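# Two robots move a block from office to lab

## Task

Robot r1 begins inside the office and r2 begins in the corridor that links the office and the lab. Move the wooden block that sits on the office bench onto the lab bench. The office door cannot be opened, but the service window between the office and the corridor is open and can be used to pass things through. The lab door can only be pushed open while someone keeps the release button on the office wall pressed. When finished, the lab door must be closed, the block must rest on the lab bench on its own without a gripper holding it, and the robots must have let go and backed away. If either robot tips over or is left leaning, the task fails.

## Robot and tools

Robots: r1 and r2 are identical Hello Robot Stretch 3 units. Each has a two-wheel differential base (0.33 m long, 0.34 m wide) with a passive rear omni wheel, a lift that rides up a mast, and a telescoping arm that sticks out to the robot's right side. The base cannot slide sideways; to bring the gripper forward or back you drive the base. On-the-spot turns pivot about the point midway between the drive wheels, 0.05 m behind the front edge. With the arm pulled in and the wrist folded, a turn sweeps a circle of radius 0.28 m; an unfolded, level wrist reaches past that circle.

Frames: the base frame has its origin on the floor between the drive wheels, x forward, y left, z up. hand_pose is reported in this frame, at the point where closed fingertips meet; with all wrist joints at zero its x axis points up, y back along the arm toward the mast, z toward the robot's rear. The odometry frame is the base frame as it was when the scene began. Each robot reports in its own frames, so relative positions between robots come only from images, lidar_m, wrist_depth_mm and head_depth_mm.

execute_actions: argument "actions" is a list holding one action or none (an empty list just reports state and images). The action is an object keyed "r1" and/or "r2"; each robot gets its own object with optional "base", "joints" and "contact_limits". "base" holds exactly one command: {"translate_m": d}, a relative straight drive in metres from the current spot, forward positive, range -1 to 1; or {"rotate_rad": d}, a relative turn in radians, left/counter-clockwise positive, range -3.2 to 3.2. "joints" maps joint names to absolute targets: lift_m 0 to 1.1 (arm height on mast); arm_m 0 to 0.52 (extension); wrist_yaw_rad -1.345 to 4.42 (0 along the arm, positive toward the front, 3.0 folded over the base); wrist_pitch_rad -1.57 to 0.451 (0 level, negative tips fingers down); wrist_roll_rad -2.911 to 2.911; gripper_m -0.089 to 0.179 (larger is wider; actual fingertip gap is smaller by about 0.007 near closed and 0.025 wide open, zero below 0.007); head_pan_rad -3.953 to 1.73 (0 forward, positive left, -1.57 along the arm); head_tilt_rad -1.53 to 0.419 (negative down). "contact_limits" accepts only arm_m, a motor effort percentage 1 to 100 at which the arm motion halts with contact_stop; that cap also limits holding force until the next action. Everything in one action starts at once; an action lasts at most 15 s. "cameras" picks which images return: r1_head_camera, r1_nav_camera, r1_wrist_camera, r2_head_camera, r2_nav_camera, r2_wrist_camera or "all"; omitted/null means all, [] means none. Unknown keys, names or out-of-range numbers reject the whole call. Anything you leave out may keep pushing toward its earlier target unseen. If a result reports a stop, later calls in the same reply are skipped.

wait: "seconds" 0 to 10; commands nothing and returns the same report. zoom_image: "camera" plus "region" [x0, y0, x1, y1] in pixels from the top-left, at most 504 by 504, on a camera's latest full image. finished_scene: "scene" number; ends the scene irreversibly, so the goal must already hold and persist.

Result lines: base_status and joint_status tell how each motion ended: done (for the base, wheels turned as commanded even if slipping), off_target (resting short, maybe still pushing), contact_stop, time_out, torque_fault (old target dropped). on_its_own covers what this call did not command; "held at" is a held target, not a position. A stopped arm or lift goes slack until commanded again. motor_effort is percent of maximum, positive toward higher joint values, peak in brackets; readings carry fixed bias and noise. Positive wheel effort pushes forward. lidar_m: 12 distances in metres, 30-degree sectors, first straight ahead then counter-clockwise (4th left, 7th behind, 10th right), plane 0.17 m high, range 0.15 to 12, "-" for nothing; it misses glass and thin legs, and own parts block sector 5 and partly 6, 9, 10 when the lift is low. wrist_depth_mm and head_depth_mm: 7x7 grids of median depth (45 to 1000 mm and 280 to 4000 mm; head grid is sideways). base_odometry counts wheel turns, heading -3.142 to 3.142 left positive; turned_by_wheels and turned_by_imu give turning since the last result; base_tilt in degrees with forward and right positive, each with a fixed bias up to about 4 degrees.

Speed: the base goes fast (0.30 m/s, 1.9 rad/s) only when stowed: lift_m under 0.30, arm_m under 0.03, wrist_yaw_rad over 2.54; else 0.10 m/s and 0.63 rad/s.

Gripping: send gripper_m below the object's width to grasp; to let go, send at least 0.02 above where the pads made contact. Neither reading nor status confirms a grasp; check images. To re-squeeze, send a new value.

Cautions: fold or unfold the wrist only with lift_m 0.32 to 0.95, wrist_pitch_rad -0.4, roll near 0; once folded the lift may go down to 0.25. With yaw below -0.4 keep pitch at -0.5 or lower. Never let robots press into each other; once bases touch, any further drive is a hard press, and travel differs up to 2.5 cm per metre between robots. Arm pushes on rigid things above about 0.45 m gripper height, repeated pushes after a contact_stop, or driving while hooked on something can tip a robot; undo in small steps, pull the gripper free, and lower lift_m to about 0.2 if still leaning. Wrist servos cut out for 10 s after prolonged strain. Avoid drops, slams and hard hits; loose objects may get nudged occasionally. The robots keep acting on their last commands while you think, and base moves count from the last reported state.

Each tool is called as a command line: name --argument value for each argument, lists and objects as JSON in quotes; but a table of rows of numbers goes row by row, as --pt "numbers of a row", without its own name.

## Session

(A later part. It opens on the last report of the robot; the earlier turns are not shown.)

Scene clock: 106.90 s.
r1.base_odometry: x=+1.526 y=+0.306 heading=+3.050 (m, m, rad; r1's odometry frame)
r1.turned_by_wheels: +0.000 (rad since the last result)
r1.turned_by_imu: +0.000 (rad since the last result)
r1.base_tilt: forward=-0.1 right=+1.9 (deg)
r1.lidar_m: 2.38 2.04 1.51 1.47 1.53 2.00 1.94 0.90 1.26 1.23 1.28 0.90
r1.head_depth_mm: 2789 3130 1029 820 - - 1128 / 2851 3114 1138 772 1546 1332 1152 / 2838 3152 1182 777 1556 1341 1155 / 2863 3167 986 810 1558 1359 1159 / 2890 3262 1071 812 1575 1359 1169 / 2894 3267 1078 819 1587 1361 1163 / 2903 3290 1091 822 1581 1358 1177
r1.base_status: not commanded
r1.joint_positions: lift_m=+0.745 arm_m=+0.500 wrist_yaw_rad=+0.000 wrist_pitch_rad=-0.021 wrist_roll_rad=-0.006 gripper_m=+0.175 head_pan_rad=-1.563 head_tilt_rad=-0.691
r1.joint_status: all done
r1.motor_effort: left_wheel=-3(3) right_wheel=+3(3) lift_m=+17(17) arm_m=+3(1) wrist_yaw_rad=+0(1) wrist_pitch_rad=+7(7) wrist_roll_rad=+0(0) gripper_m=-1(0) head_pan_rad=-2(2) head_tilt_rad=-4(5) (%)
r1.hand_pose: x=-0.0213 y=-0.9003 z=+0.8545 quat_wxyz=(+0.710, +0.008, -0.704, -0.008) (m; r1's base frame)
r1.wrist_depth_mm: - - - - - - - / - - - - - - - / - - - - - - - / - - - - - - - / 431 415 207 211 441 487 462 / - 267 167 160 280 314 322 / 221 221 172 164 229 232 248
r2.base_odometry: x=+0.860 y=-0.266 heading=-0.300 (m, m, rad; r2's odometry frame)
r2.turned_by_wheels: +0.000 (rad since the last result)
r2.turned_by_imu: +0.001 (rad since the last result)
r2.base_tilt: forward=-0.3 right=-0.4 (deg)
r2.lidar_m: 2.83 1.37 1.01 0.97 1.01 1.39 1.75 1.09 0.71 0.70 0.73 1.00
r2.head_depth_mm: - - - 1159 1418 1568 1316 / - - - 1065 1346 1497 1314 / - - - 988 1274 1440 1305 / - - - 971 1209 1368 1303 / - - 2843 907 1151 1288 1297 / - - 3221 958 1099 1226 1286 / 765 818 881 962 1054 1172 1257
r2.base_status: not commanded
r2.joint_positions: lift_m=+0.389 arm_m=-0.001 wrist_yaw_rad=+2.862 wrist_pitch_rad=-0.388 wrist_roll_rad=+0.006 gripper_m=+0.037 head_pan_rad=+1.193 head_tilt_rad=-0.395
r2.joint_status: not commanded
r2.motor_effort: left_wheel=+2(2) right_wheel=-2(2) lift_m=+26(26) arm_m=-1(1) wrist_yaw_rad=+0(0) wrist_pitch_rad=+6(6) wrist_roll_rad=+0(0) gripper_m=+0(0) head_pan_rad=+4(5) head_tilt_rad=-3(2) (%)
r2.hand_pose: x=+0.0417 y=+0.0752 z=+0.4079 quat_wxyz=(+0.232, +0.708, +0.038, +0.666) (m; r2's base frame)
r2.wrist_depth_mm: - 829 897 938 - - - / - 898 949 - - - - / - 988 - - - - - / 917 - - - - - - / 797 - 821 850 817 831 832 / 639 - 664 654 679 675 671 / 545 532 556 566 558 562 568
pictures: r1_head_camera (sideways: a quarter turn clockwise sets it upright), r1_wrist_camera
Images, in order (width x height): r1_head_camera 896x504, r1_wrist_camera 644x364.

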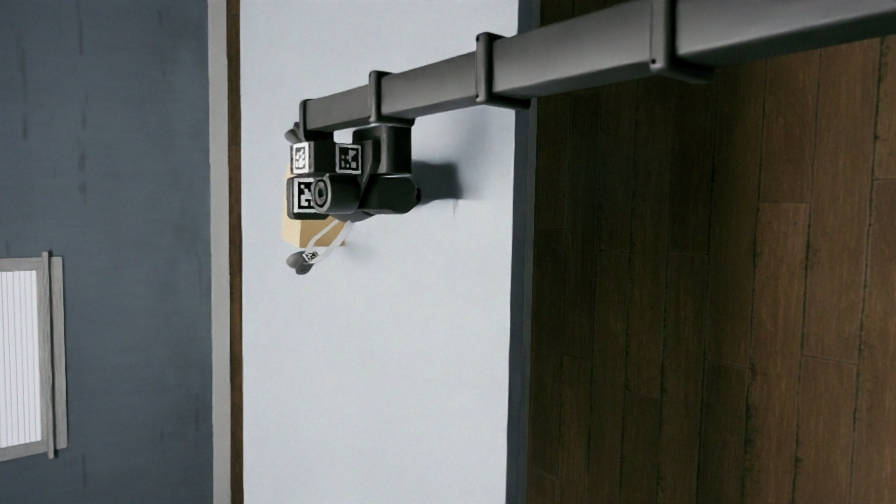

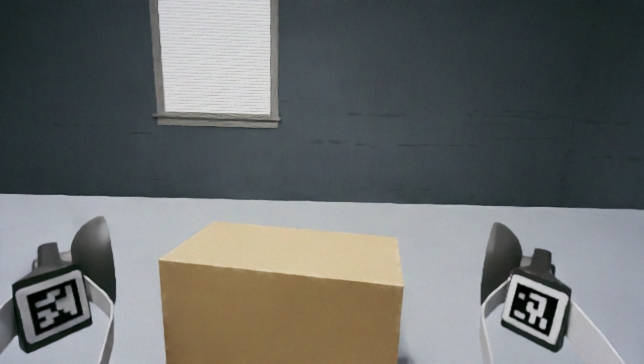

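execute_actions --actions '[{"r1":{"joints":{"lift_m":0.712}}}]' --cameras '["r1_wrist_camera"]'

execute_actions --actions '[{"r1":{"joints":{"gripper_m":0.07}}}]' --cameras '["r1_wrist_camera"]'

execute_actions --actions '[{"r1":{"joints":{"lift_m":0.85}}}]' --cameras '["r1_wrist_camera","r1_head_camera"]'

Scene clock: 110.67 s.
r1.base_odometry: x=+1.526 y=+0.306 heading=+3.050 (m, m, rad; r1's odometry frame)
r1.turned_by_wheels: +0.000 (rad since the last result)
r1.turned_by_imu: +0.000 (rad since the last result)
r1.base_tilt: forward=-0.2 right=+1.9 (deg)
r1.lidar_m: 2.38 2.03 1.51 1.47 1.53 2.00 1.94 0.90 1.26 1.23 1.28 0.90
r1.head_depth_mm: 2826 3109 1031 792 1494 - - / 2844 3136 1085 771 1543 1344 1155 / 2854 3202 1156 764 1555 1347 1156 / 2878 3176 998 807 1561 1356 1163 / 2903 3219 1071 814 1577 1356 1168 / 2897 3243 1080 821 1577 1354 1173 / 2962 3321 1088 821 1591 1365 1177
r1.base_status: not commanded
r1.joint_positions: lift_m=+0.712 arm_m=+0.500 wrist_yaw_rad=+0.000 wrist_pitch_rad=-0.021 wrist_roll_rad=-0.006 gripper_m=+0.175 head_pan_rad=-1.563 head_tilt_rad=-0.691
r1.joint_status: all done
r1.motor_effort: left_wheel=-3(3) right_wheel=+2(2) lift_m=+17(16) arm_m=+3(4) wrist_yaw_rad=-1(0) wrist_pitch_rad=+7(6) wrist_roll_rad=+0(0) gripper_m=+1(0) head_pan_rad=-3(3) head_tilt_rad=-4(5) (%)
r1.hand_pose: x=-0.0213 y=-0.9003 z=+0.8215 quat_wxyz=(+0.710, +0.008, -0.704, -0.008) (m; r1's base frame)
r1.wrist_depth_mm: - - - - - - - / - - - - - - - / - - - - - - - / 518 532 196 204 - - - / 343 302 160 153 300 385 364 / - 211 166 158 220 248 254 / 173 177 171 164 181 185 196
r2.base_odometry: x=+0.860 y=-0.266 heading=-0.300 (m, m, rad; r2's odometry frame)
r2.turned_by_wheels: +0.000 (rad since the last result)
r2.turned_by_imu: +0.001 (rad since the last result)
r2.base_tilt: forward=-0.3 right=-0.5 (deg)
r2.lidar_m: 2.83 1.36 1.01 0.97 1.01 1.40 1.75 1.09 0.71 0.70 0.73 1.00
r2.head_depth_mm: - - - 1157 1419 1575 1323 / - - - 1063 1339 1498 1310 / - - - 989 1270 1446 1308 / - - - 974 1207 1365 1307 / - - 2855 908 1154 1290 1295 / - - 3212 958 1100 1231 1288 / 765 818 883 959 1057 1169 1256
r2.base_status: not commanded
r2.joint_positions: lift_m=+0.389 arm_m=-0.001 wrist_yaw_rad=+2.862 wrist_pitch_rad=-0.388 wrist_roll_rad=+0.006 gripper_m=+0.037 head_pan_rad=+1.193 head_tilt_rad=-0.395
r2.joint_status: not commanded
r2.motor_effort: left_wheel=+2(1) right_wheel=-2(2) lift_m=+26(26) arm_m=+0(1) wrist_yaw_rad=+0(0) wrist_pitch_rad=+6(6) wrist_roll_rad=+0(0) gripper_m=+0(0) head_pan_rad=+4(5) head_tilt_rad=-2(1) (%)
r2.hand_pose: x=+0.0417 y=+0.0752 z=+0.4079 quat_wxyz=(+0.232, +0.708, +0.038, +0.666) (m; r2's base frame)
r2.wrist_depth_mm: - 833 881 969 - - - / - 894 952 - - - - / - 964 - - - - - / 916 - - - - - - / 795 - 829 845 822 825 815 / 645 - 657 664 672 665 676 / 555 541 563 561 565 564 566
pictures: r1_wrist_camera
Images, in order (width x height): r1_wrist_camera 644x364.

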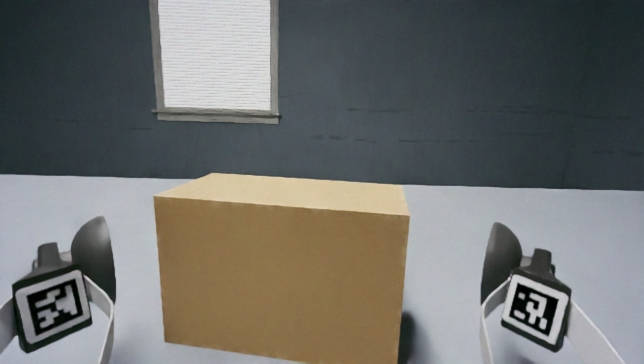

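Scene clock: 112.27 s.
r1.base_odometry: x=+1.526 y=+0.306 heading=+3.050 (m, m, rad; r1's odometry frame)
r1.turned_by_wheels: +0.000 (rad since the last result)
r1.turned_by_imu: +0.000 (rad since the last result)
r1.base_tilt: forward=-0.2 right=+1.9 (deg)
r1.lidar_m: 2.39 2.04 1.51 1.47 1.53 2.01 1.94 0.90 1.26 1.23 1.28 0.90
r1.head_depth_mm: 2813 3150 1032 793 1493 - - / 2832 3126 1088 774 1545 1336 1156 / 2865 3162 1098 764 1565 1341 1156 / 2883 3160 1017 808 1558 1341 1156 / 2881 3208 1075 816 1575 1364 1170 / 2890 3225 1079 819 1571 1362 1168 / 2946 3307 1091 827 1590 1368 1175
r1.base_status: not commanded
r1.joint_positions: lift_m=+0.712 arm_m=+0.500 wrist_yaw_rad=-0.002 wrist_pitch_rad=-0.021 wrist_roll_rad=-0.006 gripper_m=+0.070 head_pan_rad=-1.563 head_tilt_rad=-0.691
r1.joint_status: all done
r1.motor_effort: left_wheel=-4(6) right_wheel=+5(6) lift_m=+18(17) arm_m=+4(3) wrist_yaw_rad=+1(3) wrist_pitch_rad=+7(7) wrist_roll_rad=+0(0) gripper_m=-2(84) head_pan_rad=-3(2) head_tilt_rad=-4(5) (%)
r1.hand_pose: x=-0.0220 y=-0.9003 z=+0.8215 quat_wxyz=(+0.710, +0.007, -0.704, -0.008) (m; r1's base frame)
r1.wrist_depth_mm: - - - - - - - / - - - - - - - / - - - - - - - / 525 526 196 204 - - - / 318 323 177 162 350 354 361 / 231 234 182 168 - 250 253 / 181 183 184 172 187 193 195
r2.base_odometry: x=+0.860 y=-0.266 heading=-0.300 (m, m, rad; r2's odometry frame)
r2.turned_by_wheels: +0.000 (rad since the last result)
r2.turned_by_imu: +0.000 (rad since the last result)
r2.base_tilt: forward=-0.3 right=-0.4 (deg)
r2.lidar_m: 2.83 1.37 1.01 0.97 1.01 1.40 1.74 1.09 0.71 0.70 0.73 1.00
r2.head_depth_mm: - - - 1161 1421 1563 1322 / - - - 1069 1335 1499 1312 / - - - 985 1274 1440 1304 / - - - 975 1210 1357 1300 / - - 2837 907 1154 1292 1297 / - - 3216 956 1103 1228 1289 / 766 818 881 958 1056 1174 1254
r2.base_status: not commanded
r2.joint_positions: lift_m=+0.389 arm_m=-0.001 wrist_yaw_rad=+2.862 wrist_pitch_rad=-0.388 wrist_roll_rad=+0.006 gripper_m=+0.037 head_pan_rad=+1.193 head_tilt_rad=-0.395
r2.joint_status: not commanded
r2.motor_effort: left_wheel=+2(2) right_wheel=-2(2) lift_m=+27(26) arm_m=+0(1) wrist_yaw_rad=+0(0) wrist_pitch_rad=+6(6) wrist_roll_rad=+0(1) gripper_m=+0(0) head_pan_rad=+5(4) head_tilt_rad=-2(2) (%)
r2.hand_pose: x=+0.0417 y=+0.0752 z=+0.4079 quat_wxyz=(+0.232, +0.708, +0.038, +0.666) (m; r2's base frame)
r2.wrist_depth_mm: - 844 890 941 - - - / - 888 959 - - - - / - 978 - - - - - / 907 - - - - - - / 785 - 811 848 820 817 830 / 666 - 655 674 686 661 674 / 547 537 563 564 560 561 563
pictures: r1_wrist_camera
Images, in order (width x height): r1_wrist_camera 644x364.

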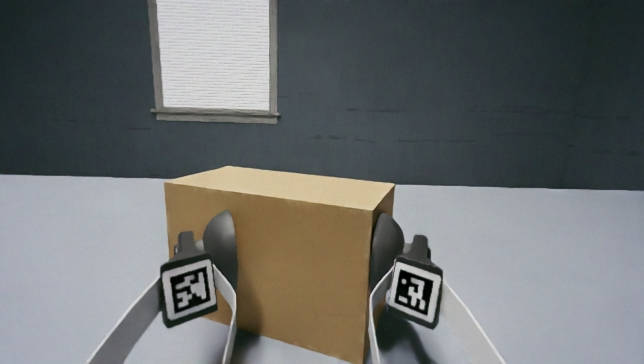

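Scene clock: 114.37 s.
r1.base_odometry: x=+1.526 y=+0.306 heading=+3.050 (m, m, rad; r1's odometry frame)
r1.turned_by_wheels: +0.000 (rad since the last result)
r1.turned_by_imu: +0.000 (rad since the last result)
r1.base_tilt: forward=-0.1 right=+2.0 (deg)
r1.lidar_m: 2.38 2.03 1.51 1.47 1.53 2.00 1.94 0.90 1.26 1.22 1.28 0.90
r1.head_depth_mm: 2777 3114 1087 - 1506 1316 1149 / 2837 3078 959 795 1546 1341 1151 / 2850 3126 967 803 1548 1343 1153 / 2874 3193 1011 811 1568 1350 1164 / 2916 3217 1069 813 1581 1352 1169 / 2919 3239 1078 822 1578 1359 1175 / 2942 3236 1085 823 1593 1363 1180
r1.base_status: not commanded
r1.joint_positions: lift_m=+0.850 arm_m=+0.500 wrist_yaw_rad=-0.002 wrist_pitch_rad=-0.021 wrist_roll_rad=-0.006 gripper_m=+0.070 head_pan_rad=-1.563 head_tilt_rad=-0.691
r1.joint_status: all done
r1.motor_effort: left_wheel=-3(4) right_wheel=+4(4) lift_m=+27(27) arm_m=+3(3) wrist_yaw_rad=+3(1) wrist_pitch_rad=+7(7) wrist_roll_rad=+0(0) gripper_m=-1(2) head_pan_rad=-2(2) head_tilt_rad=-5(4) (%)
r1.hand_pose: x=-0.0220 y=-0.9002 z=+0.9589 quat_wxyz=(+0.710, +0.007, -0.704, -0.009) (m; r1's base frame)
r1.wrist_depth_mm: - - - - - - - / - - - - - - - / - - - - - - - / - - - - - - - / - - - - - - - / 483 489 502 507 - 518 533 / 381 387 389 393 396 406 411
r2.base_odometry: x=+0.860 y=-0.266 heading=-0.300 (m, m, rad; r2's odometry frame)
r2.turned_by_wheels: +0.000 (rad since the last result)
r2.turned_by_imu: +0.000 (rad since the last result)
r2.base_tilt: forward=-0.3 right=-0.5 (deg)
r2.lidar_m: 2.83 1.36 1.01 0.97 1.01 1.39 1.75 1.09 0.71 0.70 0.73 1.00
r2.head_depth_mm: - - - 1159 1419 1563 1320 / - - - 1065 1343 1496 1309 / - - - 988 1272 1441 1306 / - - - 976 1210 1361 1309 / - - 2849 906 1151 1293 1299 / - - 3247 959 1102 1227 1288 / 765 820 882 959 1054 1172 1251
r2.base_status: not commanded
r2.joint_positions: lift_m=+0.389 arm_m=-0.001 wrist_yaw_rad=+2.862 wrist_pitch_rad=-0.388 wrist_roll_rad=+0.006 gripper_m=+0.037 head_pan_rad=+1.193 head_tilt_rad=-0.395
r2.joint_status: not commanded
r2.motor_effort: left_wheel=+2(2) right_wheel=-2(3) lift_m=+26(26) arm_m=-1(1) wrist_yaw_rad=-1(0) wrist_pitch_rad=+6(6) wrist_roll_rad=+0(0) gripper_m=+0(0) head_pan_rad=+5(4) head_tilt_rad=-2(2) (%)
r2.hand_pose: x=+0.0417 y=+0.0752 z=+0.4079 quat_wxyz=(+0.232, +0.708, +0.038, +0.666) (m; r2's base frame)
r2.wrist_depth_mm: - 833 885 944 - - - / - 915 994 - - - - / - 973 - - - - - / 905 - - - - - - / 788 - 813 834 808 828 822 / 658 - 653 655 676 665 671 / 547 541 558 567 562 562 565
pictures: r1_head_camera (sideways: a quarter turn clockwise sets it upright), r1_wrist_camera
Images, in order (width x height): r1_head_camera 896x504, r1_wrist_camera 644x364.

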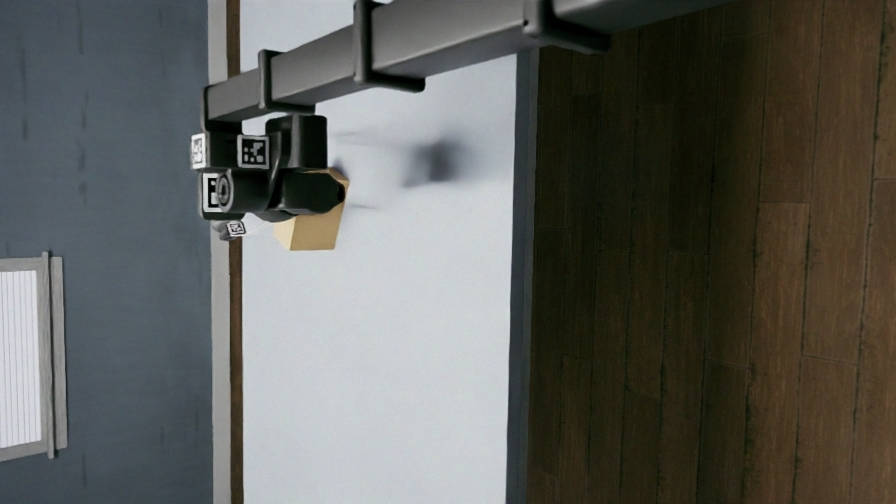

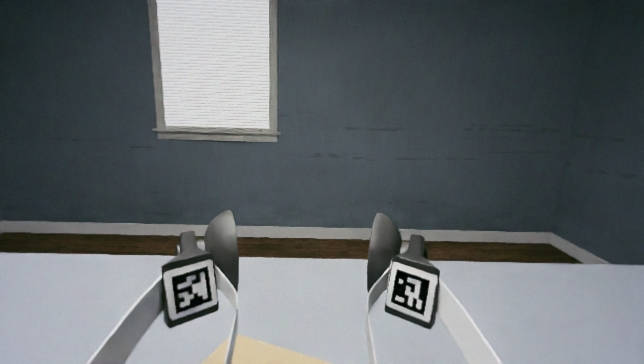

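execute_actions --actions '[{"r1":{"base":{"rotate_rad":-0.4},"joints":{"gripper_m":0.175,"arm_m":0.35,"lift_m":0.9}}}]' --cameras '[]'

execute_actions --actions '[{"r1":{"base":{"translate_m":0.26}}}]' --cameras '[]'

execute_actions --actions '[{"r1":{"base":{"rotate_rad":0.4}}}]' --cameras '[]'

execute_actions --actions '[{"r1":{"base":{"translate_m":-0.24}}}]' --cameras '["r1_wrist_camera","r1_head_camera"]'

Scene clock: 121.03 s.
r1.base_odometry: x=+1.526 y=+0.306 heading=+2.650 (m, m, rad; r1's odometry frame)
r1.turned_by_wheels: -0.400 (rad since the last result)
r1.turned_by_imu: -0.405 (rad since the last result)
r1.base_tilt: forward=-0.1 right=+2.0 (deg)
r1.lidar_m: 2.41 2.38 1.83 1.48 1.47 1.61 1.96 1.94 0.90 1.24 1.22 0.90
r1.head_depth_mm: 2803 3016 - 1779 1581 1338 1145 / 3218 3496 927 859 1592 1332 1152 / 3179 3468 - 834 1590 1346 1164 / 3060 3379 1038 809 1612 1351 1165 / 2924 3216 1070 814 1532 1354 1167 / 2802 3169 1075 818 1495 1362 1172 / 2756 3065 961 824 757 1366 1176
r1.base_status: done
r1.joint_positions: lift_m=+0.900 arm_m=+0.350 wrist_yaw_rad=-0.001 wrist_pitch_rad=-0.021 wrist_roll_rad=-0.006 gripper_m=+0.175 head_pan_rad=-1.563 head_tilt_rad=-0.691
r1.joint_status: all done
r1.motor_effort: left_wheel=+2(10) right_wheel=-2(10) lift_m=+27(28) arm_m=-3(0) wrist_yaw_rad=+0(2) wrist_pitch_rad=+7(7) wrist_roll_rad=+0(0) gripper_m=+1(84) head_pan_rad=-2(2) head_tilt_rad=-5(4) (%)
r1.hand_pose: x=-0.0216 y=-0.7510 z=+1.0090 quat_wxyz=(+0.710, +0.008, -0.704, -0.008) (m; r1's base frame)
r1.wrist_depth_mm: - - - - - - - / - - - - - - - / - - - - - - - / - - - - - - - / - - - 863 - - - / - 584 598 603 615 615 - / 429 460 462 466 478 464 -
r2.base_odometry: x=+0.860 y=-0.266 heading=-0.300 (m, m, rad; r2's odometry frame)
r2.turned_by_wheels: +0.000 (rad since the last result)
r2.turned_by_imu: +0.001 (rad since the last result)
r2.base_tilt: forward=-0.4 right=-0.5 (deg)
r2.lidar_m: 2.83 1.37 1.00 0.97 1.01 1.40 1.74 1.09 0.71 0.70 0.73 1.00
r2.head_depth_mm: - - - 1160 1416 1570 1315 / - - - 1067 1346 1502 1316 / - - - 991 1272 1440 1300 / - - - 976 1210 1367 1301 / - - 2856 905 1154 1290 1300 / - - 3221 956 1102 1223 1293 / 765 819 882 958 1058 1167 1251
r2.base_status: not commanded
r2.joint_positions: lift_m=+0.389 arm_m=-0.001 wrist_yaw_rad=+2.862 wrist_pitch_rad=-0.388 wrist_roll_rad=+0.006 gripper_m=+0.037 head_pan_rad=+1.193 head_tilt_rad=-0.395
r2.joint_status: not commanded
r2.motor_effort: left_wheel=+2(2) right_wheel=-3(2) lift_m=+26(26) arm_m=+0(1) wrist_yaw_rad=+0(0) wrist_pitch_rad=+6(6) wrist_roll_rad=+0(1) gripper_m=+0(0) head_pan_rad=+4(5) head_tilt_rad=-2(2) (%)
r2.hand_pose: x=+0.0417 y=+0.0752 z=+0.4079 quat_wxyz=(+0.232, +0.708, +0.038, +0.666) (m; r2's base frame)
r2.wrist_depth_mm: - 838 888 950 - - - / - 886 958 - - - - / - 975 - - - - - / 917 - - - - - - / 793 - 817 848 805 814 836 / 652 - 657 659 682 667 674 / 560 537 559 559 564 564 572
pictures: none
No camera images: the call's "cameras" was empty. Leave "cameras" out to get every camera's image.

Scene clock: 124.80 s.
r1.base_odometry: x=+1.297 y=+0.429 heading=+2.650 (m, m, rad; r1's odometry frame)
r1.turned_by_wheels: +0.000 (rad since the last result)
r1.turned_by_imu: +0.001 (rad since the last result)
r1.base_tilt: forward=-0.2 right=+1.9 (deg)
r1.lidar_m: 2.17 2.15 1.95 1.58 1.57 1.71 2.21 2.18 1.05 1.14 1.13 0.66
r1.head_depth_mm: 3147 3326 - 768 1581 1336 1147 / 3168 3536 935 797 1517 1346 1153 / 3033 3373 - 802 1494 1345 1156 / 2945 3266 940 808 713 1342 1163 / 2855 3208 1024 813 695 1355 1164 / 2737 3084 1081 818 678 1357 1169 / 2644 2978 1089 826 663 1375 1172
r1.base_status: done
r1.joint_positions: lift_m=+0.900 arm_m=+0.350 wrist_yaw_rad=-0.001 wrist_pitch_rad=-0.021 wrist_roll_rad=-0.006 gripper_m=+0.175 head_pan_rad=-1.563 head_tilt_rad=-0.691
r1.joint_status: not commanded
r1.motor_effort: left_wheel=+3(10) right_wheel=-2(4) lift_m=+27(28) arm_m=-3(3) wrist_yaw_rad=+0(0) wrist_pitch_rad=+7(7) wrist_roll_rad=+0(0) gripper_m=+0(0) head_pan_rad=-2(2) head_tilt_rad=-5(4) (%)
r1.hand_pose: x=-0.0216 y=-0.7510 z=+1.0090 quat_wxyz=(+0.710, +0.008, -0.704, -0.008) (m; r1's base frame)
r1.wrist_depth_mm: - - - - - - - / - - - - - - - / - - - - - - - / - - - - - - - / - - - - 900 - - / - 584 590 599 614 627 635 / 432 455 460 466 473 461 495
r2.base_odometry: x=+0.860 y=-0.266 heading=-0.300 (m, m, rad; r2's odometry frame)
r2.turned_by_wheels: +0.000 (rad since the last result)
r2.turned_by_imu: +0.001 (rad since the last result)
r2.base_tilt: forward=-0.3 right=-0.4 (deg)
r2.lidar_m: 2.83 1.37 1.00 0.97 1.01 1.40 1.75 1.09 0.71 0.70 0.73 1.00
r2.head_depth_mm: - - - 1159 1422 1564 1316 / - - - 1071 1342 1502 1315 / - - - 986 1272 1439 1305 / - - - 973 1210 1363 1301 / - - 2841 906 1155 1293 1298 / - - 3214 957 1100 1229 1294 / 766 819 881 959 1057 1171 1257
r2.base_status: not commanded
r2.joint_positions: lift_m=+0.389 arm_m=-0.001 wrist_yaw_rad=+2.862 wrist_pitch_rad=-0.388 wrist_roll_rad=+0.006 gripper_m=+0.037 head_pan_rad=+1.193 head_tilt_rad=-0.395
r2.joint_status: not commanded
r2.motor_effort: left_wheel=+2(2) right_wheel=-2(2) lift_m=+26(26) arm_m=+0(1) wrist_yaw_rad=+0(0) wrist_pitch_rad=+6(6) wrist_roll_rad=+0(1) gripper_m=-1(0) head_pan_rad=+4(5) head_tilt_rad=-2(2) (%)
r2.hand_pose: x=+0.0417 y=+0.0752 z=+0.4079 quat_wxyz=(+0.232, +0.708, +0.038, +0.666) (m; r2's base frame)
r2.wrist_depth_mm: - 831 906 941 - - - / - 908 968 - - - - / - 998 - - - - - / 912 - - - - - - / 775 - 816 850 822 832 828 / 648 - 655 667 692 670 672 / 552 534 559 568 560 562 561
pictures: none
No camera images: the call's "cameras" was empty. Leave "cameras" out to get every camera's image.

Scene clock: 126.40 s.
r1.base_odometry: x=+1.297 y=+0.429 heading=+3.050 (m, m, rad; r1's odometry frame)
r1.turned_by_wheels: +0.400 (rad since the last result)
r1.turned_by_imu: +0.406 (rad since the last result)
r1.base_tilt: forward=-0.2 right=+2.0 (deg)
r1.lidar_m: 2.15 2.17 1.61 1.56 1.64 2.24 2.19 1.05 1.16 1.13 0.65 2.22
r1.head_depth_mm: 2734 3050 - 767 678 1330 1152 / 2733 2997 923 796 683 1339 1152 / 2773 3020 - 803 687 1339 1156 / 2741 3123 1038 806 711 1344 1160 / 2801 3216 1074 814 716 1358 1168 / 2827 3207 1079 819 721 1359 1173 / 2871 3244 1087 824 725 1300 1177
r1.base_status: done
r1.joint_positions: lift_m=+0.900 arm_m=+0.350 wrist_yaw_rad=+0.000 wrist_pitch_rad=-0.021 wrist_roll_rad=-0.006 gripper_m=+0.175 head_pan_rad=-1.563 head_tilt_rad=-0.691
r1.joint_status: not commanded
r1.motor_effort: left_wheel=-2(9) right_wheel=+2(9) lift_m=+28(28) arm_m=-3(3) wrist_yaw_rad=+0(0) wrist_pitch_rad=+7(7) wrist_roll_rad=+0(0) gripper_m=+0(1) head_pan_rad=-2(2) head_tilt_rad=-5(5) (%)
r1.hand_pose: x=-0.0216 y=-0.7510 z=+1.0090 quat_wxyz=(+0.710, +0.008, -0.704, -0.008) (m; r1's base frame)
r1.wrist_depth_mm: - - - - - - - / - - - - - - - / - - - - - - - / - - - - - - - / - - - - - - - / - 586 592 608 623 622 640 / 432 456 461 468 474 460 486
r2.base_odometry: x=+0.860 y=-0.266 heading=-0.300 (m, m, rad; r2's odometry frame)
r2.turned_by_wheels: +0.000 (rad since the last result)
r2.turned_by_imu: +0.000 (rad since the last result)
r2.base_tilt: forward=-0.3 right=-0.5 (deg)
r2.lidar_m: 2.83 1.36 1.01 0.97 1.01 1.40 1.75 1.09 0.71 0.70 0.73 1.00
r2.head_depth_mm: - - - 1158 1414 1561 1320 / - - - 1067 1340 1505 1310 / - - - 987 1278 1442 1311 / - - - 976 1209 1361 1305 / - - 2850 906 1150 1293 1295 / - - 3222 954 1105 1227 1295 / 765 819 882 960 1054 1167 1254
r2.base_status: not commanded
r2.joint_positions: lift_m=+0.389 arm_m=-0.001 wrist_yaw_rad=+2.862 wrist_pitch_rad=-0.388 wrist_roll_rad=+0.006 gripper_m=+0.037 head_pan_rad=+1.193 head_tilt_rad=-0.395
r2.joint_status: not commanded
r2.motor_effort: left_wheel=+2(2) right_wheel=-2(2) lift_m=+26(26) arm_m=-1(1) wrist_yaw_rad=+0(0) wrist_pitch_rad=+6(6) wrist_roll_rad=+0(0) gripper_m=+0(0) head_pan_rad=+5(5) head_tilt_rad=-3(2) (%)
r2.hand_pose: x=+0.0417 y=+0.0752 z=+0.4079 quat_wxyz=(+0.232, +0.708, +0.038, +0.666) (m; r2's base frame)
r2.wrist_depth_mm: - 835 879 952 - - - / - 909 962 - - - - / - 977 - - - - - / 924 - - - - - - / 794 - 812 850 837 826 817 / 654 - 646 655 679 663 679 / 557 537 559 561 570 572 575
pictures: none
No camera images: the call's "cameras" was empty. Leave "cameras" out to get every camera's image.

Scene clock: 130.03 s.
r1.base_odometry: x=+1.536 y=+0.407 heading=+3.050 (m, m, rad; r1's odometry frame)
r1.turned_by_wheels: +0.000 (rad since the last result)
r1.turned_by_imu: -0.001 (rad since the last result)
r1.base_tilt: forward=-0.2 right=+1.9 (deg)
r1.lidar_m: 2.39 2.17 1.62 1.57 1.65 2.00 1.94 0.84 1.16 1.12 1.17 0.83
r1.head_depth_mm: 2712 3025 - 769 678 1332 1150 / 2748 2997 941 798 682 1334 1154 / 2755 2999 - 803 687 1342 1155 / 2809 3097 974 808 690 1349 1165 / 2801 3205 1072 814 695 1349 1167 / 2831 3218 1076 820 717 1358 1173 / 2859 3245 1090 825 724 1362 1178
r1.base_status: done
r1.joint_positions: lift_m=+0.900 arm_m=+0.350 wrist_yaw_rad=+0.000 wrist_pitch_rad=-0.021 wrist_roll_rad=-0.006 gripper_m=+0.175 head_pan_rad=-1.563 head_tilt_rad=-0.691
r1.joint_status: not commanded
r1.motor_effort: left_wheel=-3(9) right_wheel=+3(4) lift_m=+27(28) arm_m=-3(3) wrist_yaw_rad=+0(0) wrist_pitch_rad=+7(7) wrist_roll_rad=+0(0) gripper_m=+0(0) head_pan_rad=-2(2) head_tilt_rad=-4(5) (%)
r1.hand_pose: x=-0.0216 y=-0.7510 z=+1.0090 quat_wxyz=(+0.710, +0.008, -0.704, -0.008) (m; r1's base frame)
r1.wrist_depth_mm: - - - - - - - / - - - - - - - / - - - - - - - / - - - - - - - / - - - - - - - / - 586 594 609 609 628 642 / 434 461 463 467 475 460 494
r2.base_odometry: x=+0.860 y=-0.266 heading=-0.300 (m, m, rad; r2's odometry frame)
r2.turned_by_wheels: +0.000 (rad since the last result)
r2.turned_by_imu: +0.001 (rad since the last result)
r2.base_tilt: forward=-0.3 right=-0.5 (deg)
r2.lidar_m: 2.83 1.36 1.01 0.97 1.01 1.40 1.74 1.09 0.71 0.70 0.73 1.00
r2.head_depth_mm: - - - 1160 1411 1576 1320 / - - - 1070 1337 1496 1308 / - - - 992 1272 1442 1307 / - - - 976 1209 1360 1298 / - - 2864 906 1155 1289 1298 / - - 3236 955 1103 1229 1288 / 764 818 883 964 1055 1168 1254
r2.base_status: not commanded
r2.joint_positions: lift_m=+0.389 arm_m=-0.001 wrist_yaw_rad=+2.862 wrist_pitch_rad=-0.388 wrist_roll_rad=+0.006 gripper_m=+0.037 head_pan_rad=+1.193 head_tilt_rad=-0.395
r2.joint_status: not commanded
r2.motor_effort: left_wheel=+2(3) right_wheel=-2(2) lift_m=+26(26) arm_m=-1(1) wrist_yaw_rad=+0(0) wrist_pitch_rad=+6(5) wrist_roll_rad=+0(0) gripper_m=+0(0) head_pan_rad=+4(5) head_tilt_rad=-3(3) (%)
r2.hand_pose: x=+0.0417 y=+0.0752 z=+0.4079 quat_wxyz=(+0.232, +0.708, +0.038, +0.666) (m; r2's base frame)
r2.wrist_depth_mm: - 829 898 948 - - - / - 916 950 - - - - / - 967 - - - - - / 906 - - - - - - / 789 - 818 847 817 814 820 / 646 - 646 665 678 669 671 / 550 538 563 562 562 569 567
pictures: r1_head_camera (sideways: a quarter turn clockwise sets it upright), r1_wrist_camera
Images, in order (width x height): r1_head_camera 896x504, r1_wrist_camera 644x364.

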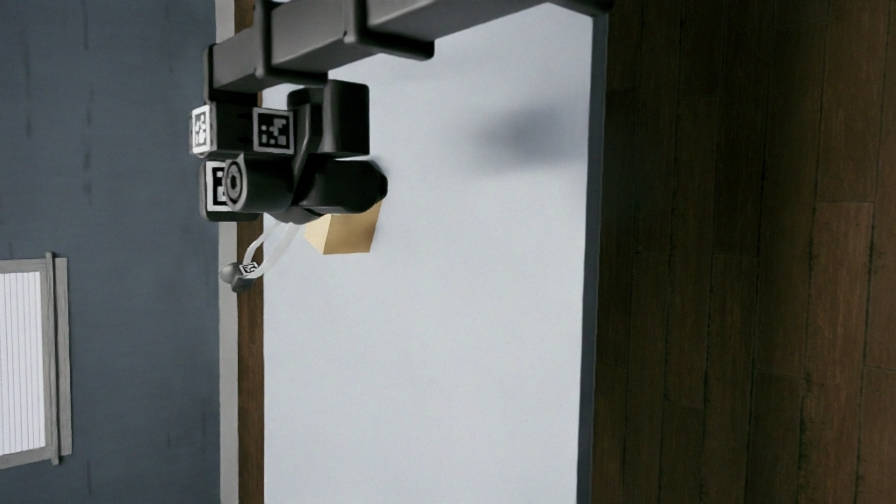

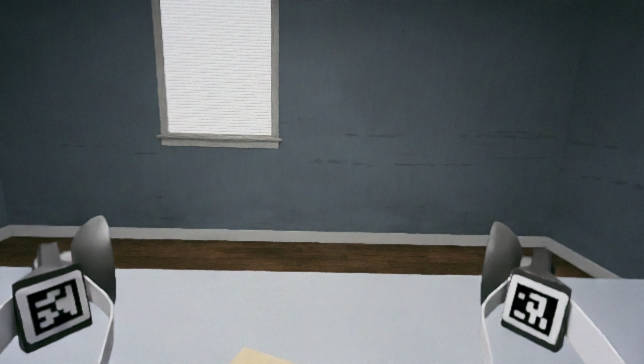

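Retract, lower, look.

execute_actions --actions '[{"r1":{"joints":{"arm_m":0.25}}}]' --cameras '[]'

execute_actions --actions '[{"r1":{"joints":{"lift_m":0.712}}}]' --cameras '["r1_wrist_camera"]'

Scene clock: 133.47 s.
r1.base_odometry: x=+1.536 y=+0.407 heading=+3.050 (m, m, rad; r1's odometry frame)
r1.turned_by_wheels: +0.000 (rad since the last result)
r1.turned_by_imu: +0.000 (rad since the last result)
r1.base_tilt: forward=-0.2 right=+2.0 (deg)
r1.lidar_m: 2.39 2.17 1.62 1.57 1.64 2.00 1.94 0.84 1.16 1.12 1.17 0.84
r1.head_depth_mm: 2722 3075 - 767 680 1329 1149 / 2744 3104 - 750 681 1342 1159 / 2744 3122 - 750 686 1345 1160 / 2754 3154 1017 806 691 1345 1163 / 2777 3201 1074 813 694 1360 1164 / 2814 3253 1081 819 719 1356 1170 / 2857 3227 1087 822 723 1368 1180
r1.base_status: not commanded
r1.joint_positions: lift_m=+0.900 arm_m=+0.250 wrist_yaw_rad=+0.000 wrist_pitch_rad=-0.021 wrist_roll_rad=-0.006 gripper_m=+0.175 head_pan_rad=-1.563 head_tilt_rad=-0.691
r1.joint_status: all done
r1.motor_effort: left_wheel=-3(3) right_wheel=+2(2) lift_m=+27(27) arm_m=-3(4) wrist_yaw_rad=+0(0) wrist_pitch_rad=+7(7) wrist_roll_rad=+0(0) gripper_m=+0(1) head_pan_rad=-2(2) head_tilt_rad=-5(5) (%)
r1.hand_pose: x=-0.0216 y=-0.6510 z=+1.0090 quat_wxyz=(+0.710, +0.008, -0.704, -0.008) (m; r1's base frame)
r1.wrist_depth_mm: - - - - - - - / - - - - - - - / - - - - - - - / - - - - - - - / - - - - - - - / - 591 600 603 614 619 640 / 432 459 425 365 470 458 491
r2.base_odometry: x=+0.860 y=-0.266 heading=-0.300 (m, m, rad; r2's odometry frame)
r2.turned_by_wheels: +0.000 (rad since the last result)
r2.turned_by_imu: +0.001 (rad since the last result)
r2.base_tilt: forward=-0.2 right=-0.5 (deg)
r2.lidar_m: 2.84 1.36 1.01 0.97 1.01 1.40 1.74 1.09 0.71 0.70 0.73 1.00
r2.head_depth_mm: - - - 1158 1421 1572 1321 / - - - 1067 1337 1505 1313 / - - - 989 1275 1444 1306 / - - - 974 1212 1362 1301 / - - 2876 905 1154 1294 1303 / - - 3238 957 1107 1230 1290 / 768 819 881 960 1056 1170 1252
r2.base_status: not commanded
r2.joint_positions: lift_m=+0.389 arm_m=-0.001 wrist_yaw_rad=+2.862 wrist_pitch_rad=-0.388 wrist_roll_rad=+0.006 gripper_m=+0.037 head_pan_rad=+1.193 head_tilt_rad=-0.395
r2.joint_status: not commanded
r2.motor_effort: left_wheel=+2(2) right_wheel=-2(2) lift_m=+26(26) arm_m=+0(1) wrist_yaw_rad=+0(0) wrist_pitch_rad=+6(6) wrist_roll_rad=-1(0) gripper_m=+0(0) head_pan_rad=+5(5) head_tilt_rad=-2(3) (%)
r2.hand_pose: x=+0.0417 y=+0.0752 z=+0.4079 quat_wxyz=(+0.232, +0.708, +0.038, +0.666) (m; r2's base frame)
r2.wrist_depth_mm: - 824 880 941 - - - / - 911 964 - - - - / - 964 - - - - - / 922 - - - - - - / 790 - 824 853 814 820 825 / 640 - 655 664 681 655 664 / 550 542 560 556 561 561 566
pictures: none
No camera images: the call's "cameras" was empty. Leave "cameras" out to get every camera's image.

Scene clock: 136.00 s.
r1.base_odometry: x=+1.536 y=+0.407 heading=+3.050 (m, m, rad; r1's odometry frame)
r1.turned_by_wheels: +0.000 (rad since the last result)
r1.turned_by_imu: +0.000 (rad since the last result)
r1.base_tilt: forward=-0.2 right=+1.9 (deg)
r1.lidar_m: 2.39 2.17 1.62 1.57 1.64 2.00 1.94 0.84 1.16 1.12 1.17 0.84
r1.head_depth_mm: 2709 3088 1031 792 678 - - / 2756 3094 1042 824 - 1335 1156 / 2785 3140 961 861 - 1343 1154 / 2754 3134 1022 805 690 1350 1165 / 2761 3176 1067 810 695 1359 1165 / 2837 3191 1078 820 718 1357 1172 / 2890 3242 1086 822 723 1366 1175
r1.base_status: not commanded
r1.joint_positions: lift_m=+0.712 arm_m=+0.250 wrist_yaw_rad=+0.000 wrist_pitch_rad=-0.021 wrist_roll_rad=-0.006 gripper_m=+0.175 head_pan_rad=-1.563 head_tilt_rad=-0.691
r1.joint_status: all done
r1.motor_effort: left_wheel=-3(3) right_wheel=+3(2) lift_m=+17(22) arm_m=-3(3) wrist_yaw_rad=+1(0) wrist_pitch_rad=+7(7) wrist_roll_rad=+0(0) gripper_m=+0(0) head_pan_rad=-2(3) head_tilt_rad=-5(5) (%)
r1.hand_pose: x=-0.0216 y=-0.6510 z=+0.8215 quat_wxyz=(+0.710, +0.008, -0.704, -0.008) (m; r1's base frame)
r1.wrist_depth_mm: - - - - - - - / - - - - - - - / - - - - - - - / 518 543 340 314 600 626 649 / 345 330 333 316 348 387 367 / - 235 239 244 247 249 257 / 174 184 186 188 191 185 197
r2.base_odometry: x=+0.860 y=-0.266 heading=-0.300 (m, m, rad; r2's odometry frame)
r2.turned_by_wheels: +0.000 (rad since the last result)
r2.turned_by_imu: +0.001 (rad since the last result)
r2.base_tilt: forward=-0.3 right=-0.5 (deg)
r2.lidar_m: 2.83 1.37 1.01 0.97 1.01 1.40 1.74 1.09 0.71 0.70 0.73 1.00
r2.head_depth_mm: - - - 1160 1421 1570 1318 / - - - 1068 1342 1503 1312 / - - - 991 1270 1439 1308 / - - - 974 1214 1363 1308 / - - 2882 906 1152 1291 1297 / - - 3225 957 1102 1226 1293 / 766 817 881 960 1056 1170 1253
r2.base_status: not commanded
r2.joint_positions: lift_m=+0.389 arm_m=-0.001 wrist_yaw_rad=+2.862 wrist_pitch_rad=-0.388 wrist_roll_rad=+0.006 gripper_m=+0.037 head_pan_rad=+1.193 head_tilt_rad=-0.395
r2.joint_status: not commanded
r2.motor_effort: left_wheel=+2(2) right_wheel=-2(2) lift_m=+26(26) arm_m=-1(0) wrist_yaw_rad=+1(0) wrist_pitch_rad=+6(6) wrist_roll_rad=+0(0) gripper_m=+0(1) head_pan_rad=+4(4) head_tilt_rad=-2(3) (%)
r2.hand_pose: x=+0.0417 y=+0.0752 z=+0.4079 quat_wxyz=(+0.232, +0.708, +0.038, +0.666) (m; r2's base frame)
r2.wrist_depth_mm: - 843 883 936 - - - / - 909 954 - - - - / - 991 - - - - - / 917 - - - - - - / 784 - 830 840 804 830 823 / 651 - 648 663 679 668 672 / 549 540 552 557 560 563 563
pictures: r1_wrist_camera
Images, in order (width x height): r1_wrist_camera 644x364.

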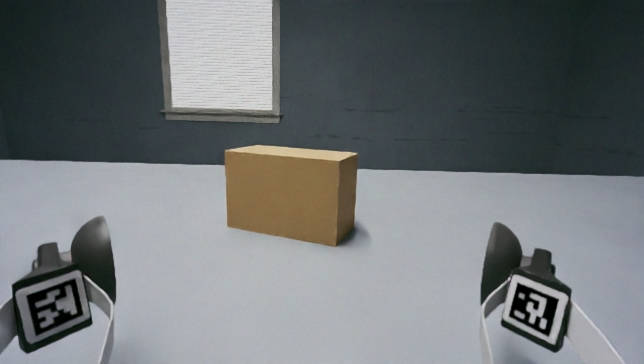

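execute_actions --actions '[{"r1":{"joints":{"arm_m":0.47}}}]' --cameras '["r1_wrist_camera","r1_head_camera"]'

execute_actions --actions '[{"r1":{"joints":{"gripper_m":0.07}}}]' --cameras '["r1_wrist_camera"]'

execute_actions --actions '[{"r1":{"joints":{"lift_m":0.8}}}]' --cameras '["r1_wrist_camera","r1_head_camera"]'

Scene clock: 142.63 s.
r1.base_odometry: x=+1.536 y=+0.407 heading=+3.050 (m, m, rad; r1's odometry frame)
r1.turned_by_wheels: +0.000 (rad since the last result)
r1.turned_by_imu: +0.001 (rad since the last result)
r1.base_tilt: forward=-0.1 right=+2.0 (deg)
r1.lidar_m: 2.39 2.18 1.62 1.57 1.64 2.00 1.94 0.84 1.16 1.12 1.17 0.84
r1.head_depth_mm: 2748 3076 1029 794 676 - - / 2761 3095 1087 - 693 1343 1150 / 2770 3091 1124 751 687 1340 1162 / 2750 3158 1082 807 689 1342 1158 / 2805 3191 1072 813 695 1351 1165 / 2816 3199 1080 820 719 1361 1172 / 2862 3247 1086 823 723 1364 1174
r1.base_status: not commanded
r1.joint_positions: lift_m=+0.712 arm_m=+0.470 wrist_yaw_rad=+0.000 wrist_pitch_rad=-0.021 wrist_roll_rad=-0.006 gripper_m=+0.175 head_pan_rad=-1.563 head_tilt_rad=-0.691
r1.joint_status: all done
r1.motor_effort: left_wheel=-3(3) right_wheel=+3(2) lift_m=+18(17) arm_m=+4(0) wrist_yaw_rad=+1(0) wrist_pitch_rad=+7(7) wrist_roll_rad=+0(0) gripper_m=-1(0) head_pan_rad=-2(2) head_tilt_rad=-5(5) (%)
r1.hand_pose: x=-0.0215 y=-0.8702 z=+0.8215 quat_wxyz=(+0.710, +0.008, -0.704, -0.008) (m; r1's base frame)
r1.wrist_depth_mm: - - - - - - - / - - - - - - - / - - - - - - - / - - - - - - - / 341 130 118 121 125 384 366 / - 130 109 94 98 246 255 / 174 138 113 95 95 184 196
r2.base_odometry: x=+0.860 y=-0.266 heading=-0.300 (m, m, rad; r2's odometry frame)
r2.turned_by_wheels: +0.000 (rad since the last result)
r2.turned_by_imu: +0.001 (rad since the last result)
r2.base_tilt: forward=-0.3 right=-0.5 (deg)
r2.lidar_m: 2.83 1.36 1.01 0.97 1.01 1.40 1.75 1.09 0.71 0.70 0.73 1.01
r2.head_depth_mm: - - - 1162 1418 1561 1317 / - - - 1067 1340 1507 1310 / - - - 989 1276 1438 1311 / - - - 975 1213 1364 1299 / - - 2866 906 1151 1289 1300 / - - 3264 956 1106 1224 1289 / 764 818 881 959 1055 1170 1256
r2.base_status: not commanded
r2.joint_positions: lift_m=+0.389 arm_m=-0.001 wrist_yaw_rad=+2.862 wrist_pitch_rad=-0.388 wrist_roll_rad=+0.006 gripper_m=+0.037 head_pan_rad=+1.193 head_tilt_rad=-0.395
r2.joint_status: not commanded
r2.motor_effort: left_wheel=+2(2) right_wheel=-2(2) lift_m=+25(26) arm_m=-1(1) wrist_yaw_rad=+0(0) wrist_pitch_rad=+6(6) wrist_roll_rad=+0(0) gripper_m=+0(0) head_pan_rad=+4(4) head_tilt_rad=-2(2) (%)
r2.hand_pose: x=+0.0417 y=+0.0752 z=+0.4079 quat_wxyz=(+0.232, +0.708, +0.038, +0.666) (m; r2's base frame)
r2.wrist_depth_mm: - 827 881 940 - - - / - 890 959 - - - - / - 964 - - - - - / 913 - - - - - - / 798 - 827 845 821 811 823 / 652 - 663 666 680 679 669 / 554 534 557 565 557 567 572
pictures: r1_head_camera (sideways: a quarter turn clockwise sets it upright), r1_wrist_camera
Images, in order (width x height): r1_head_camera 896x504, r1_wrist_camera 644x364.

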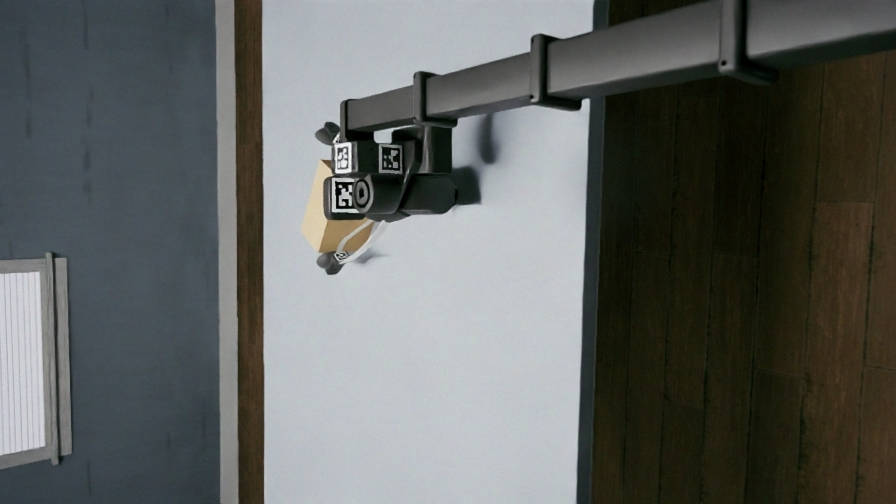

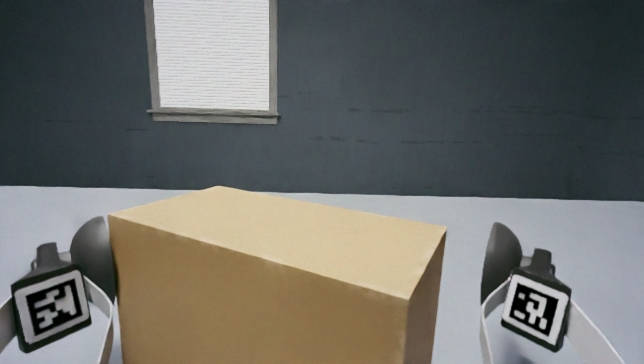

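Scene clock: 144.17 s.
r1.base_odometry: x=+1.536 y=+0.407 heading=+3.050 (m, m, rad; r1's odometry frame)
r1.turned_by_wheels: +0.000 (rad since the last result)
r1.turned_by_imu: +0.000 (rad since the last result)
r1.base_tilt: forward=-0.2 right=+1.9 (deg)
r1.lidar_m: 2.38 2.18 1.62 1.57 1.64 2.01 1.94 0.84 1.16 1.12 1.18 0.84
r1.head_depth_mm: 2715 3105 1034 795 678 - - / 2748 3123 1068 - 693 1340 1153 / 2739 3113 1148 752 688 1339 1155 / 2790 3144 1063 807 690 1346 1163 / 2772 3140 1072 814 695 1350 1164 / 2772 3212 1071 819 719 1355 1173 / 2804 3213 1090 822 723 1366 1174
r1.base_status: not commanded
r1.joint_positions: lift_m=+0.712 arm_m=+0.470 wrist_yaw_rad=+0.000 wrist_pitch_rad=-0.021 wrist_roll_rad=-0.006 gripper_m=+0.070 head_pan_rad=-1.563 head_tilt_rad=-0.691
r1.joint_status: all done
r1.motor_effort: left_wheel=-3(3) right_wheel=+3(3) lift_m=+17(18) arm_m=+3(3) wrist_yaw_rad=+1(2) wrist_pitch_rad=+6(7) wrist_roll_rad=+0(0) gripper_m=-4(84) head_pan_rad=-2(2) head_tilt_rad=-4(5) (%)
r1.hand_pose: x=-0.0214 y=-0.8703 z=+0.8215 quat_wxyz=(+0.710, +0.008, -0.704, -0.008) (m; r1's base frame)
r1.wrist_depth_mm: - - - - - - - / - - - - - - - / - - - - - - - / - - 216 - - - - / 320 326 134 127 347 356 362 / 231 240 120 124 137 250 255 / 182 176 154 129 178 192 194
r2.base_odometry: x=+0.860 y=-0.266 heading=-0.300 (m, m, rad; r2's odometry frame)
r2.turned_by_wheels: +0.000 (rad since the last result)
r2.turned_by_imu: +0.000 (rad since the last result)
r2.base_tilt: forward=-0.3 right=-0.5 (deg)
r2.lidar_m: 2.83 1.37 1.01 0.97 1.01 1.40 1.75 1.09 0.71 0.70 0.73 1.01
r2.head_depth_mm: - - - 1159 1414 1562 1320 / - - - 1066 1347 1506 1317 / - - - 988 1271 1444 1302 / - - - 976 1207 1366 1301 / - - 2827 907 1155 1288 1298 / - - 3178 954 1105 1225 1291 / 765 819 883 959 1055 1170 1253
r2.base_status: not commanded
r2.joint_positions: lift_m=+0.389 arm_m=-0.001 wrist_yaw_rad=+2.862 wrist_pitch_rad=-0.388 wrist_roll_rad=+0.006 gripper_m=+0.037 head_pan_rad=+1.193 head_tilt_rad=-0.395
r2.joint_status: not commanded
r2.motor_effort: left_wheel=+2(2) right_wheel=-2(2) lift_m=+27(26) arm_m=+0(1) wrist_yaw_rad=+0(0) wrist_pitch_rad=+6(6) wrist_roll_rad=+0(0) gripper_m=-1(0) head_pan_rad=+4(5) head_tilt_rad=-2(2) (%)
r2.hand_pose: x=+0.0417 y=+0.0752 z=+0.4079 quat_wxyz=(+0.232, +0.708, +0.038, +0.666) (m; r2's base frame)
r2.wrist_depth_mm: - 837 906 960 - - - / - 890 955 - - - - / - 978 - - - - - / 923 - - - - - - / 797 - 830 837 803 814 811 / 660 - 662 663 687 660 673 / 556 535 557 560 566 563 572
pictures: r1_wrist_camera
Images, in order (width x height): r1_wrist_camera 644x364.

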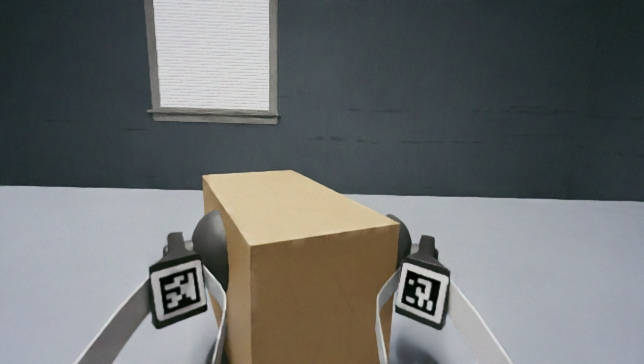

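Scene clock: 145.80 s.
r1.base_odometry: x=+1.536 y=+0.407 heading=+3.050 (m, m, rad; r1's odometry frame)
r1.turned_by_wheels: +0.000 (rad since the last result)
r1.turned_by_imu: +0.000 (rad since the last result)
r1.base_tilt: forward=-0.1 right=+2.0 (deg)
r1.lidar_m: 2.38 2.17 1.61 1.57 1.65 2.00 1.95 0.84 1.16 1.12 1.17 0.84
r1.head_depth_mm: 2726 3082 1032 845 - 1290 1144 / 2727 3106 - 797 682 1335 1158 / 2780 3149 - 804 688 1339 1158 / 2777 3156 1013 809 690 1344 1162 / 2795 3202 1069 811 695 1357 1160 / 2807 3197 1076 819 721 1360 1177 / 2859 3227 1085 820 724 1363 1172
r1.base_status: not commanded
r1.joint_positions: lift_m=+0.800 arm_m=+0.470 wrist_yaw_rad=+0.000 wrist_pitch_rad=-0.035 wrist_roll_rad=-0.006 gripper_m=+0.070 head_pan_rad=-1.563 head_tilt_rad=-0.691
r1.joint_status: all done
r1.motor_effort: left_wheel=-3(3) right_wheel=+3(3) lift_m=+29(31) arm_m=+3(3) wrist_yaw_rad=+0(1) wrist_pitch_rad=+11(12) wrist_roll_rad=+0(0) gripper_m=-1(4) head_pan_rad=-3(2) head_tilt_rad=-4(5) (%)
r1.hand_pose: x=-0.0214 y=-0.8698 z=+0.9053 quat_wxyz=(+0.710, +0.013, -0.704, -0.013) (m; r1's base frame)
r1.wrist_depth_mm: - - - - - - - / - - - - - - - / - - - - - - - / - - - - - - - / - - - - - - - / 378 393 138 141 - 412 417 / 300 302 280 125 299 320 322
r2.base_odometry: x=+0.860 y=-0.266 heading=-0.300 (m, m, rad; r2's odometry frame)
r2.turned_by_wheels: +0.000 (rad since the last result)
r2.turned_by_imu: +0.000 (rad since the last result)
r2.base_tilt: forward=-0.3 right=-0.5 (deg)
r2.lidar_m: 2.83 1.37 1.01 0.97 1.01 1.40 1.75 1.09 0.71 0.70 0.73 1.01
r2.head_depth_mm: - - - 1163 1414 1571 1317 / - - - 1066 1343 1501 1307 / - - - 989 1275 1448 1305 / - - - 975 1215 1361 1305 / - - 2866 906 1155 1288 1297 / - - 3234 955 1106 1226 1290 / 764 818 883 961 1056 1173 1255
r2.base_status: not commanded
r2.joint_positions: lift_m=+0.389 arm_m=-0.001 wrist_yaw_rad=+2.862 wrist_pitch_rad=-0.388 wrist_roll_rad=+0.006 gripper_m=+0.037 head_pan_rad=+1.193 head_tilt_rad=-0.395
r2.joint_status: not commanded
r2.motor_effort: left_wheel=+2(2) right_wheel=-2(2) lift_m=+26(26) arm_m=-1(1) wrist_yaw_rad=+0(0) wrist_pitch_rad=+6(6) wrist_roll_rad=+0(0) gripper_m=+0(0) head_pan_rad=+5(5) head_tilt_rad=-3(2) (%)
r2.hand_pose: x=+0.0417 y=+0.0752 z=+0.4079 quat_wxyz=(+0.232, +0.708, +0.038, +0.666) (m; r2's base frame)
r2.wrist_depth_mm: - 826 861 950 - - - / - 897 933 - - - - / - 966 - - - - - / 917 - - - - - - / 804 - 836 835 828 827 819 / 644 - 652 666 677 672 667 / 554 537 561 571 568 568 568
pictures: r1_head_camera (sideways: a quarter turn clockwise sets it upright), r1_wrist_camera
Images, in order (width x height): r1_head_camera 896x504, r1_wrist_camera 644x364.

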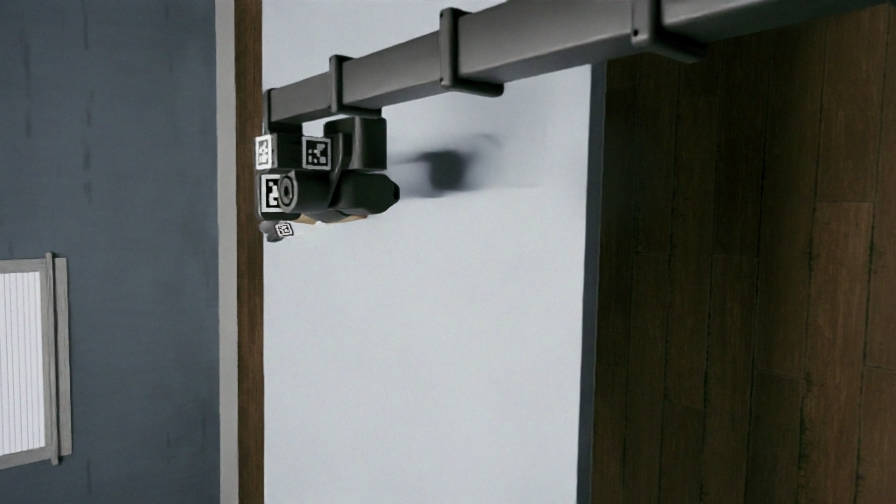

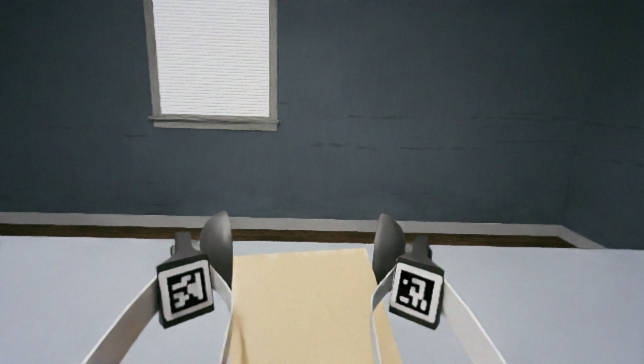

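execute_actions --actions '[{"r1":{"joints":{"gripper_m":0.03,"wrist_pitch_rad":-0.3,"lift_m":0.9}}}]' --cameras '["r1_wrist_camera","r1_head_camera"]'

Scene clock: 149.90 s.
r1.base_odometry: x=+1.536 y=+0.407 heading=+3.050 (m, m, rad; r1's odometry frame)
r1.turned_by_wheels: +0.000 (rad since the last result)
r1.turned_by_imu: +0.000 (rad since the last result)
r1.base_tilt: forward=-0.2 right=+2.0 (deg)
r1.lidar_m: 2.39 2.17 1.62 1.57 1.65 2.01 1.94 0.84 1.16 1.12 1.17 0.84
r1.head_depth_mm: 2747 3039 - 766 681 1330 1155 / 2761 - 998 796 683 1337 1158 / 2775 2984 964 802 687 1340 1151 / 2763 3160 1015 807 690 1345 1166 / 2780 3223 1068 812 696 1357 1170 / 2811 3195 1080 819 718 1350 1170 / 2813 3231 1086 823 726 1373 1179
r1.base_status: not commanded
r1.joint_positions: lift_m=+0.900 arm_m=+0.470 wrist_yaw_rad=-0.001 wrist_pitch_rad=-0.338 wrist_roll_rad=-0.008 gripper_m=+0.031 head_pan_rad=-1.563 head_tilt_rad=-0.691
r1.joint_status: all done
r1.motor_effort: left_wheel=-2(5) right_wheel=+2(6) lift_m=+30(31) arm_m=+3(3) wrist_yaw_rad=+1(2) wrist_pitch_rad=+12(31) wrist_roll_rad=+1(1) gripper_m=-13(87) head_pan_rad=-3(3) head_tilt_rad=-5(4) (%)
r1.hand_pose: x=-0.0218 y=-0.8484 z=+0.9307 quat_wxyz=(+0.700, +0.119, -0.694, -0.119) (m; r1's base frame)
r1.wrist_depth_mm: - - - - - - - / - - - - - - - / - - - - - - - / 515 522 535 542 - - - / 414 414 438 430 447 448 461 / 344 348 133 136 368 368 378 / 296 301 127 128 304 316 320
r2.base_odometry: x=+0.860 y=-0.266 heading=-0.300 (m, m, rad; r2's odometry frame)
r2.turned_by_wheels: +0.000 (rad since the last result)
r2.turned_by_imu: +0.001 (rad since the last result)
r2.base_tilt: forward=-0.3 right=-0.5 (deg)
r2.lidar_m: 2.83 1.36 1.00 0.97 1.01 1.40 1.74 1.09 0.71 0.70 0.73 1.01
r2.head_depth_mm: - - - 1165 1422 1571 1317 / - - - 1068 1341 1501 1310 / - - - 989 1274 1442 1306 / - - - 974 1213 1360 1297 / - - 2878 909 1152 1293 1294 / - - 3222 956 1104 1225 1293 / 765 817 881 961 1056 1171 1252
r2.base_status: not commanded
r2.joint_positions: lift_m=+0.389 arm_m=-0.001 wrist_yaw_rad=+2.862 wrist_pitch_rad=-0.388 wrist_roll_rad=+0.006 gripper_m=+0.037 head_pan_rad=+1.193 head_tilt_rad=-0.395
r2.joint_status: not commanded
r2.motor_effort: left_wheel=+2(2) right_wheel=-2(2) lift_m=+26(26) arm_m=+0(1) wrist_yaw_rad=+0(0) wrist_pitch_rad=+7(6) wrist_roll_rad=+0(0) gripper_m=+0(0) head_pan_rad=+4(5) head_tilt_rad=-3(3) (%)
r2.hand_pose: x=+0.0417 y=+0.0752 z=+0.4079 quat_wxyz=(+0.232, +0.708, +0.038, +0.666) (m; r2's base frame)
r2.wrist_depth_mm: - 841 901 943 - - - / - 893 948 - - - - / - 973 - - - - - / 929 - - - - - - / 787 - 829 841 809 819 830 / 653 - 664 671 677 675 668 / 548 535 563 563 564 574 564
pictures: r1_head_camera (sideways: a quarter turn clockwise sets it upright), r1_wrist_camera
Images, in order (width x height): r1_head_camera 896x504, r1_wrist_camera 644x364.

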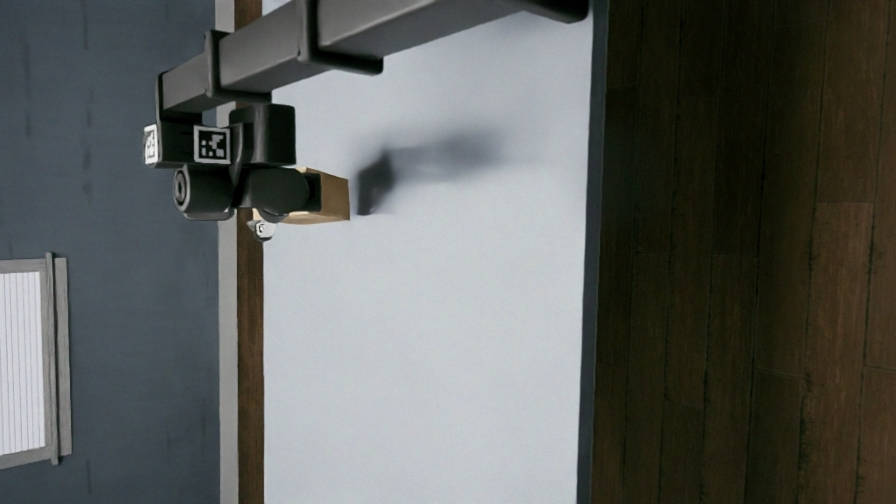

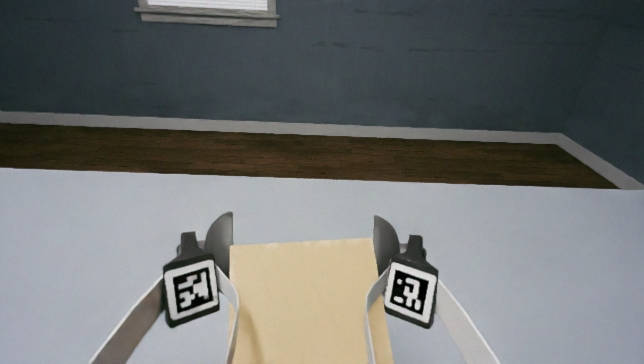

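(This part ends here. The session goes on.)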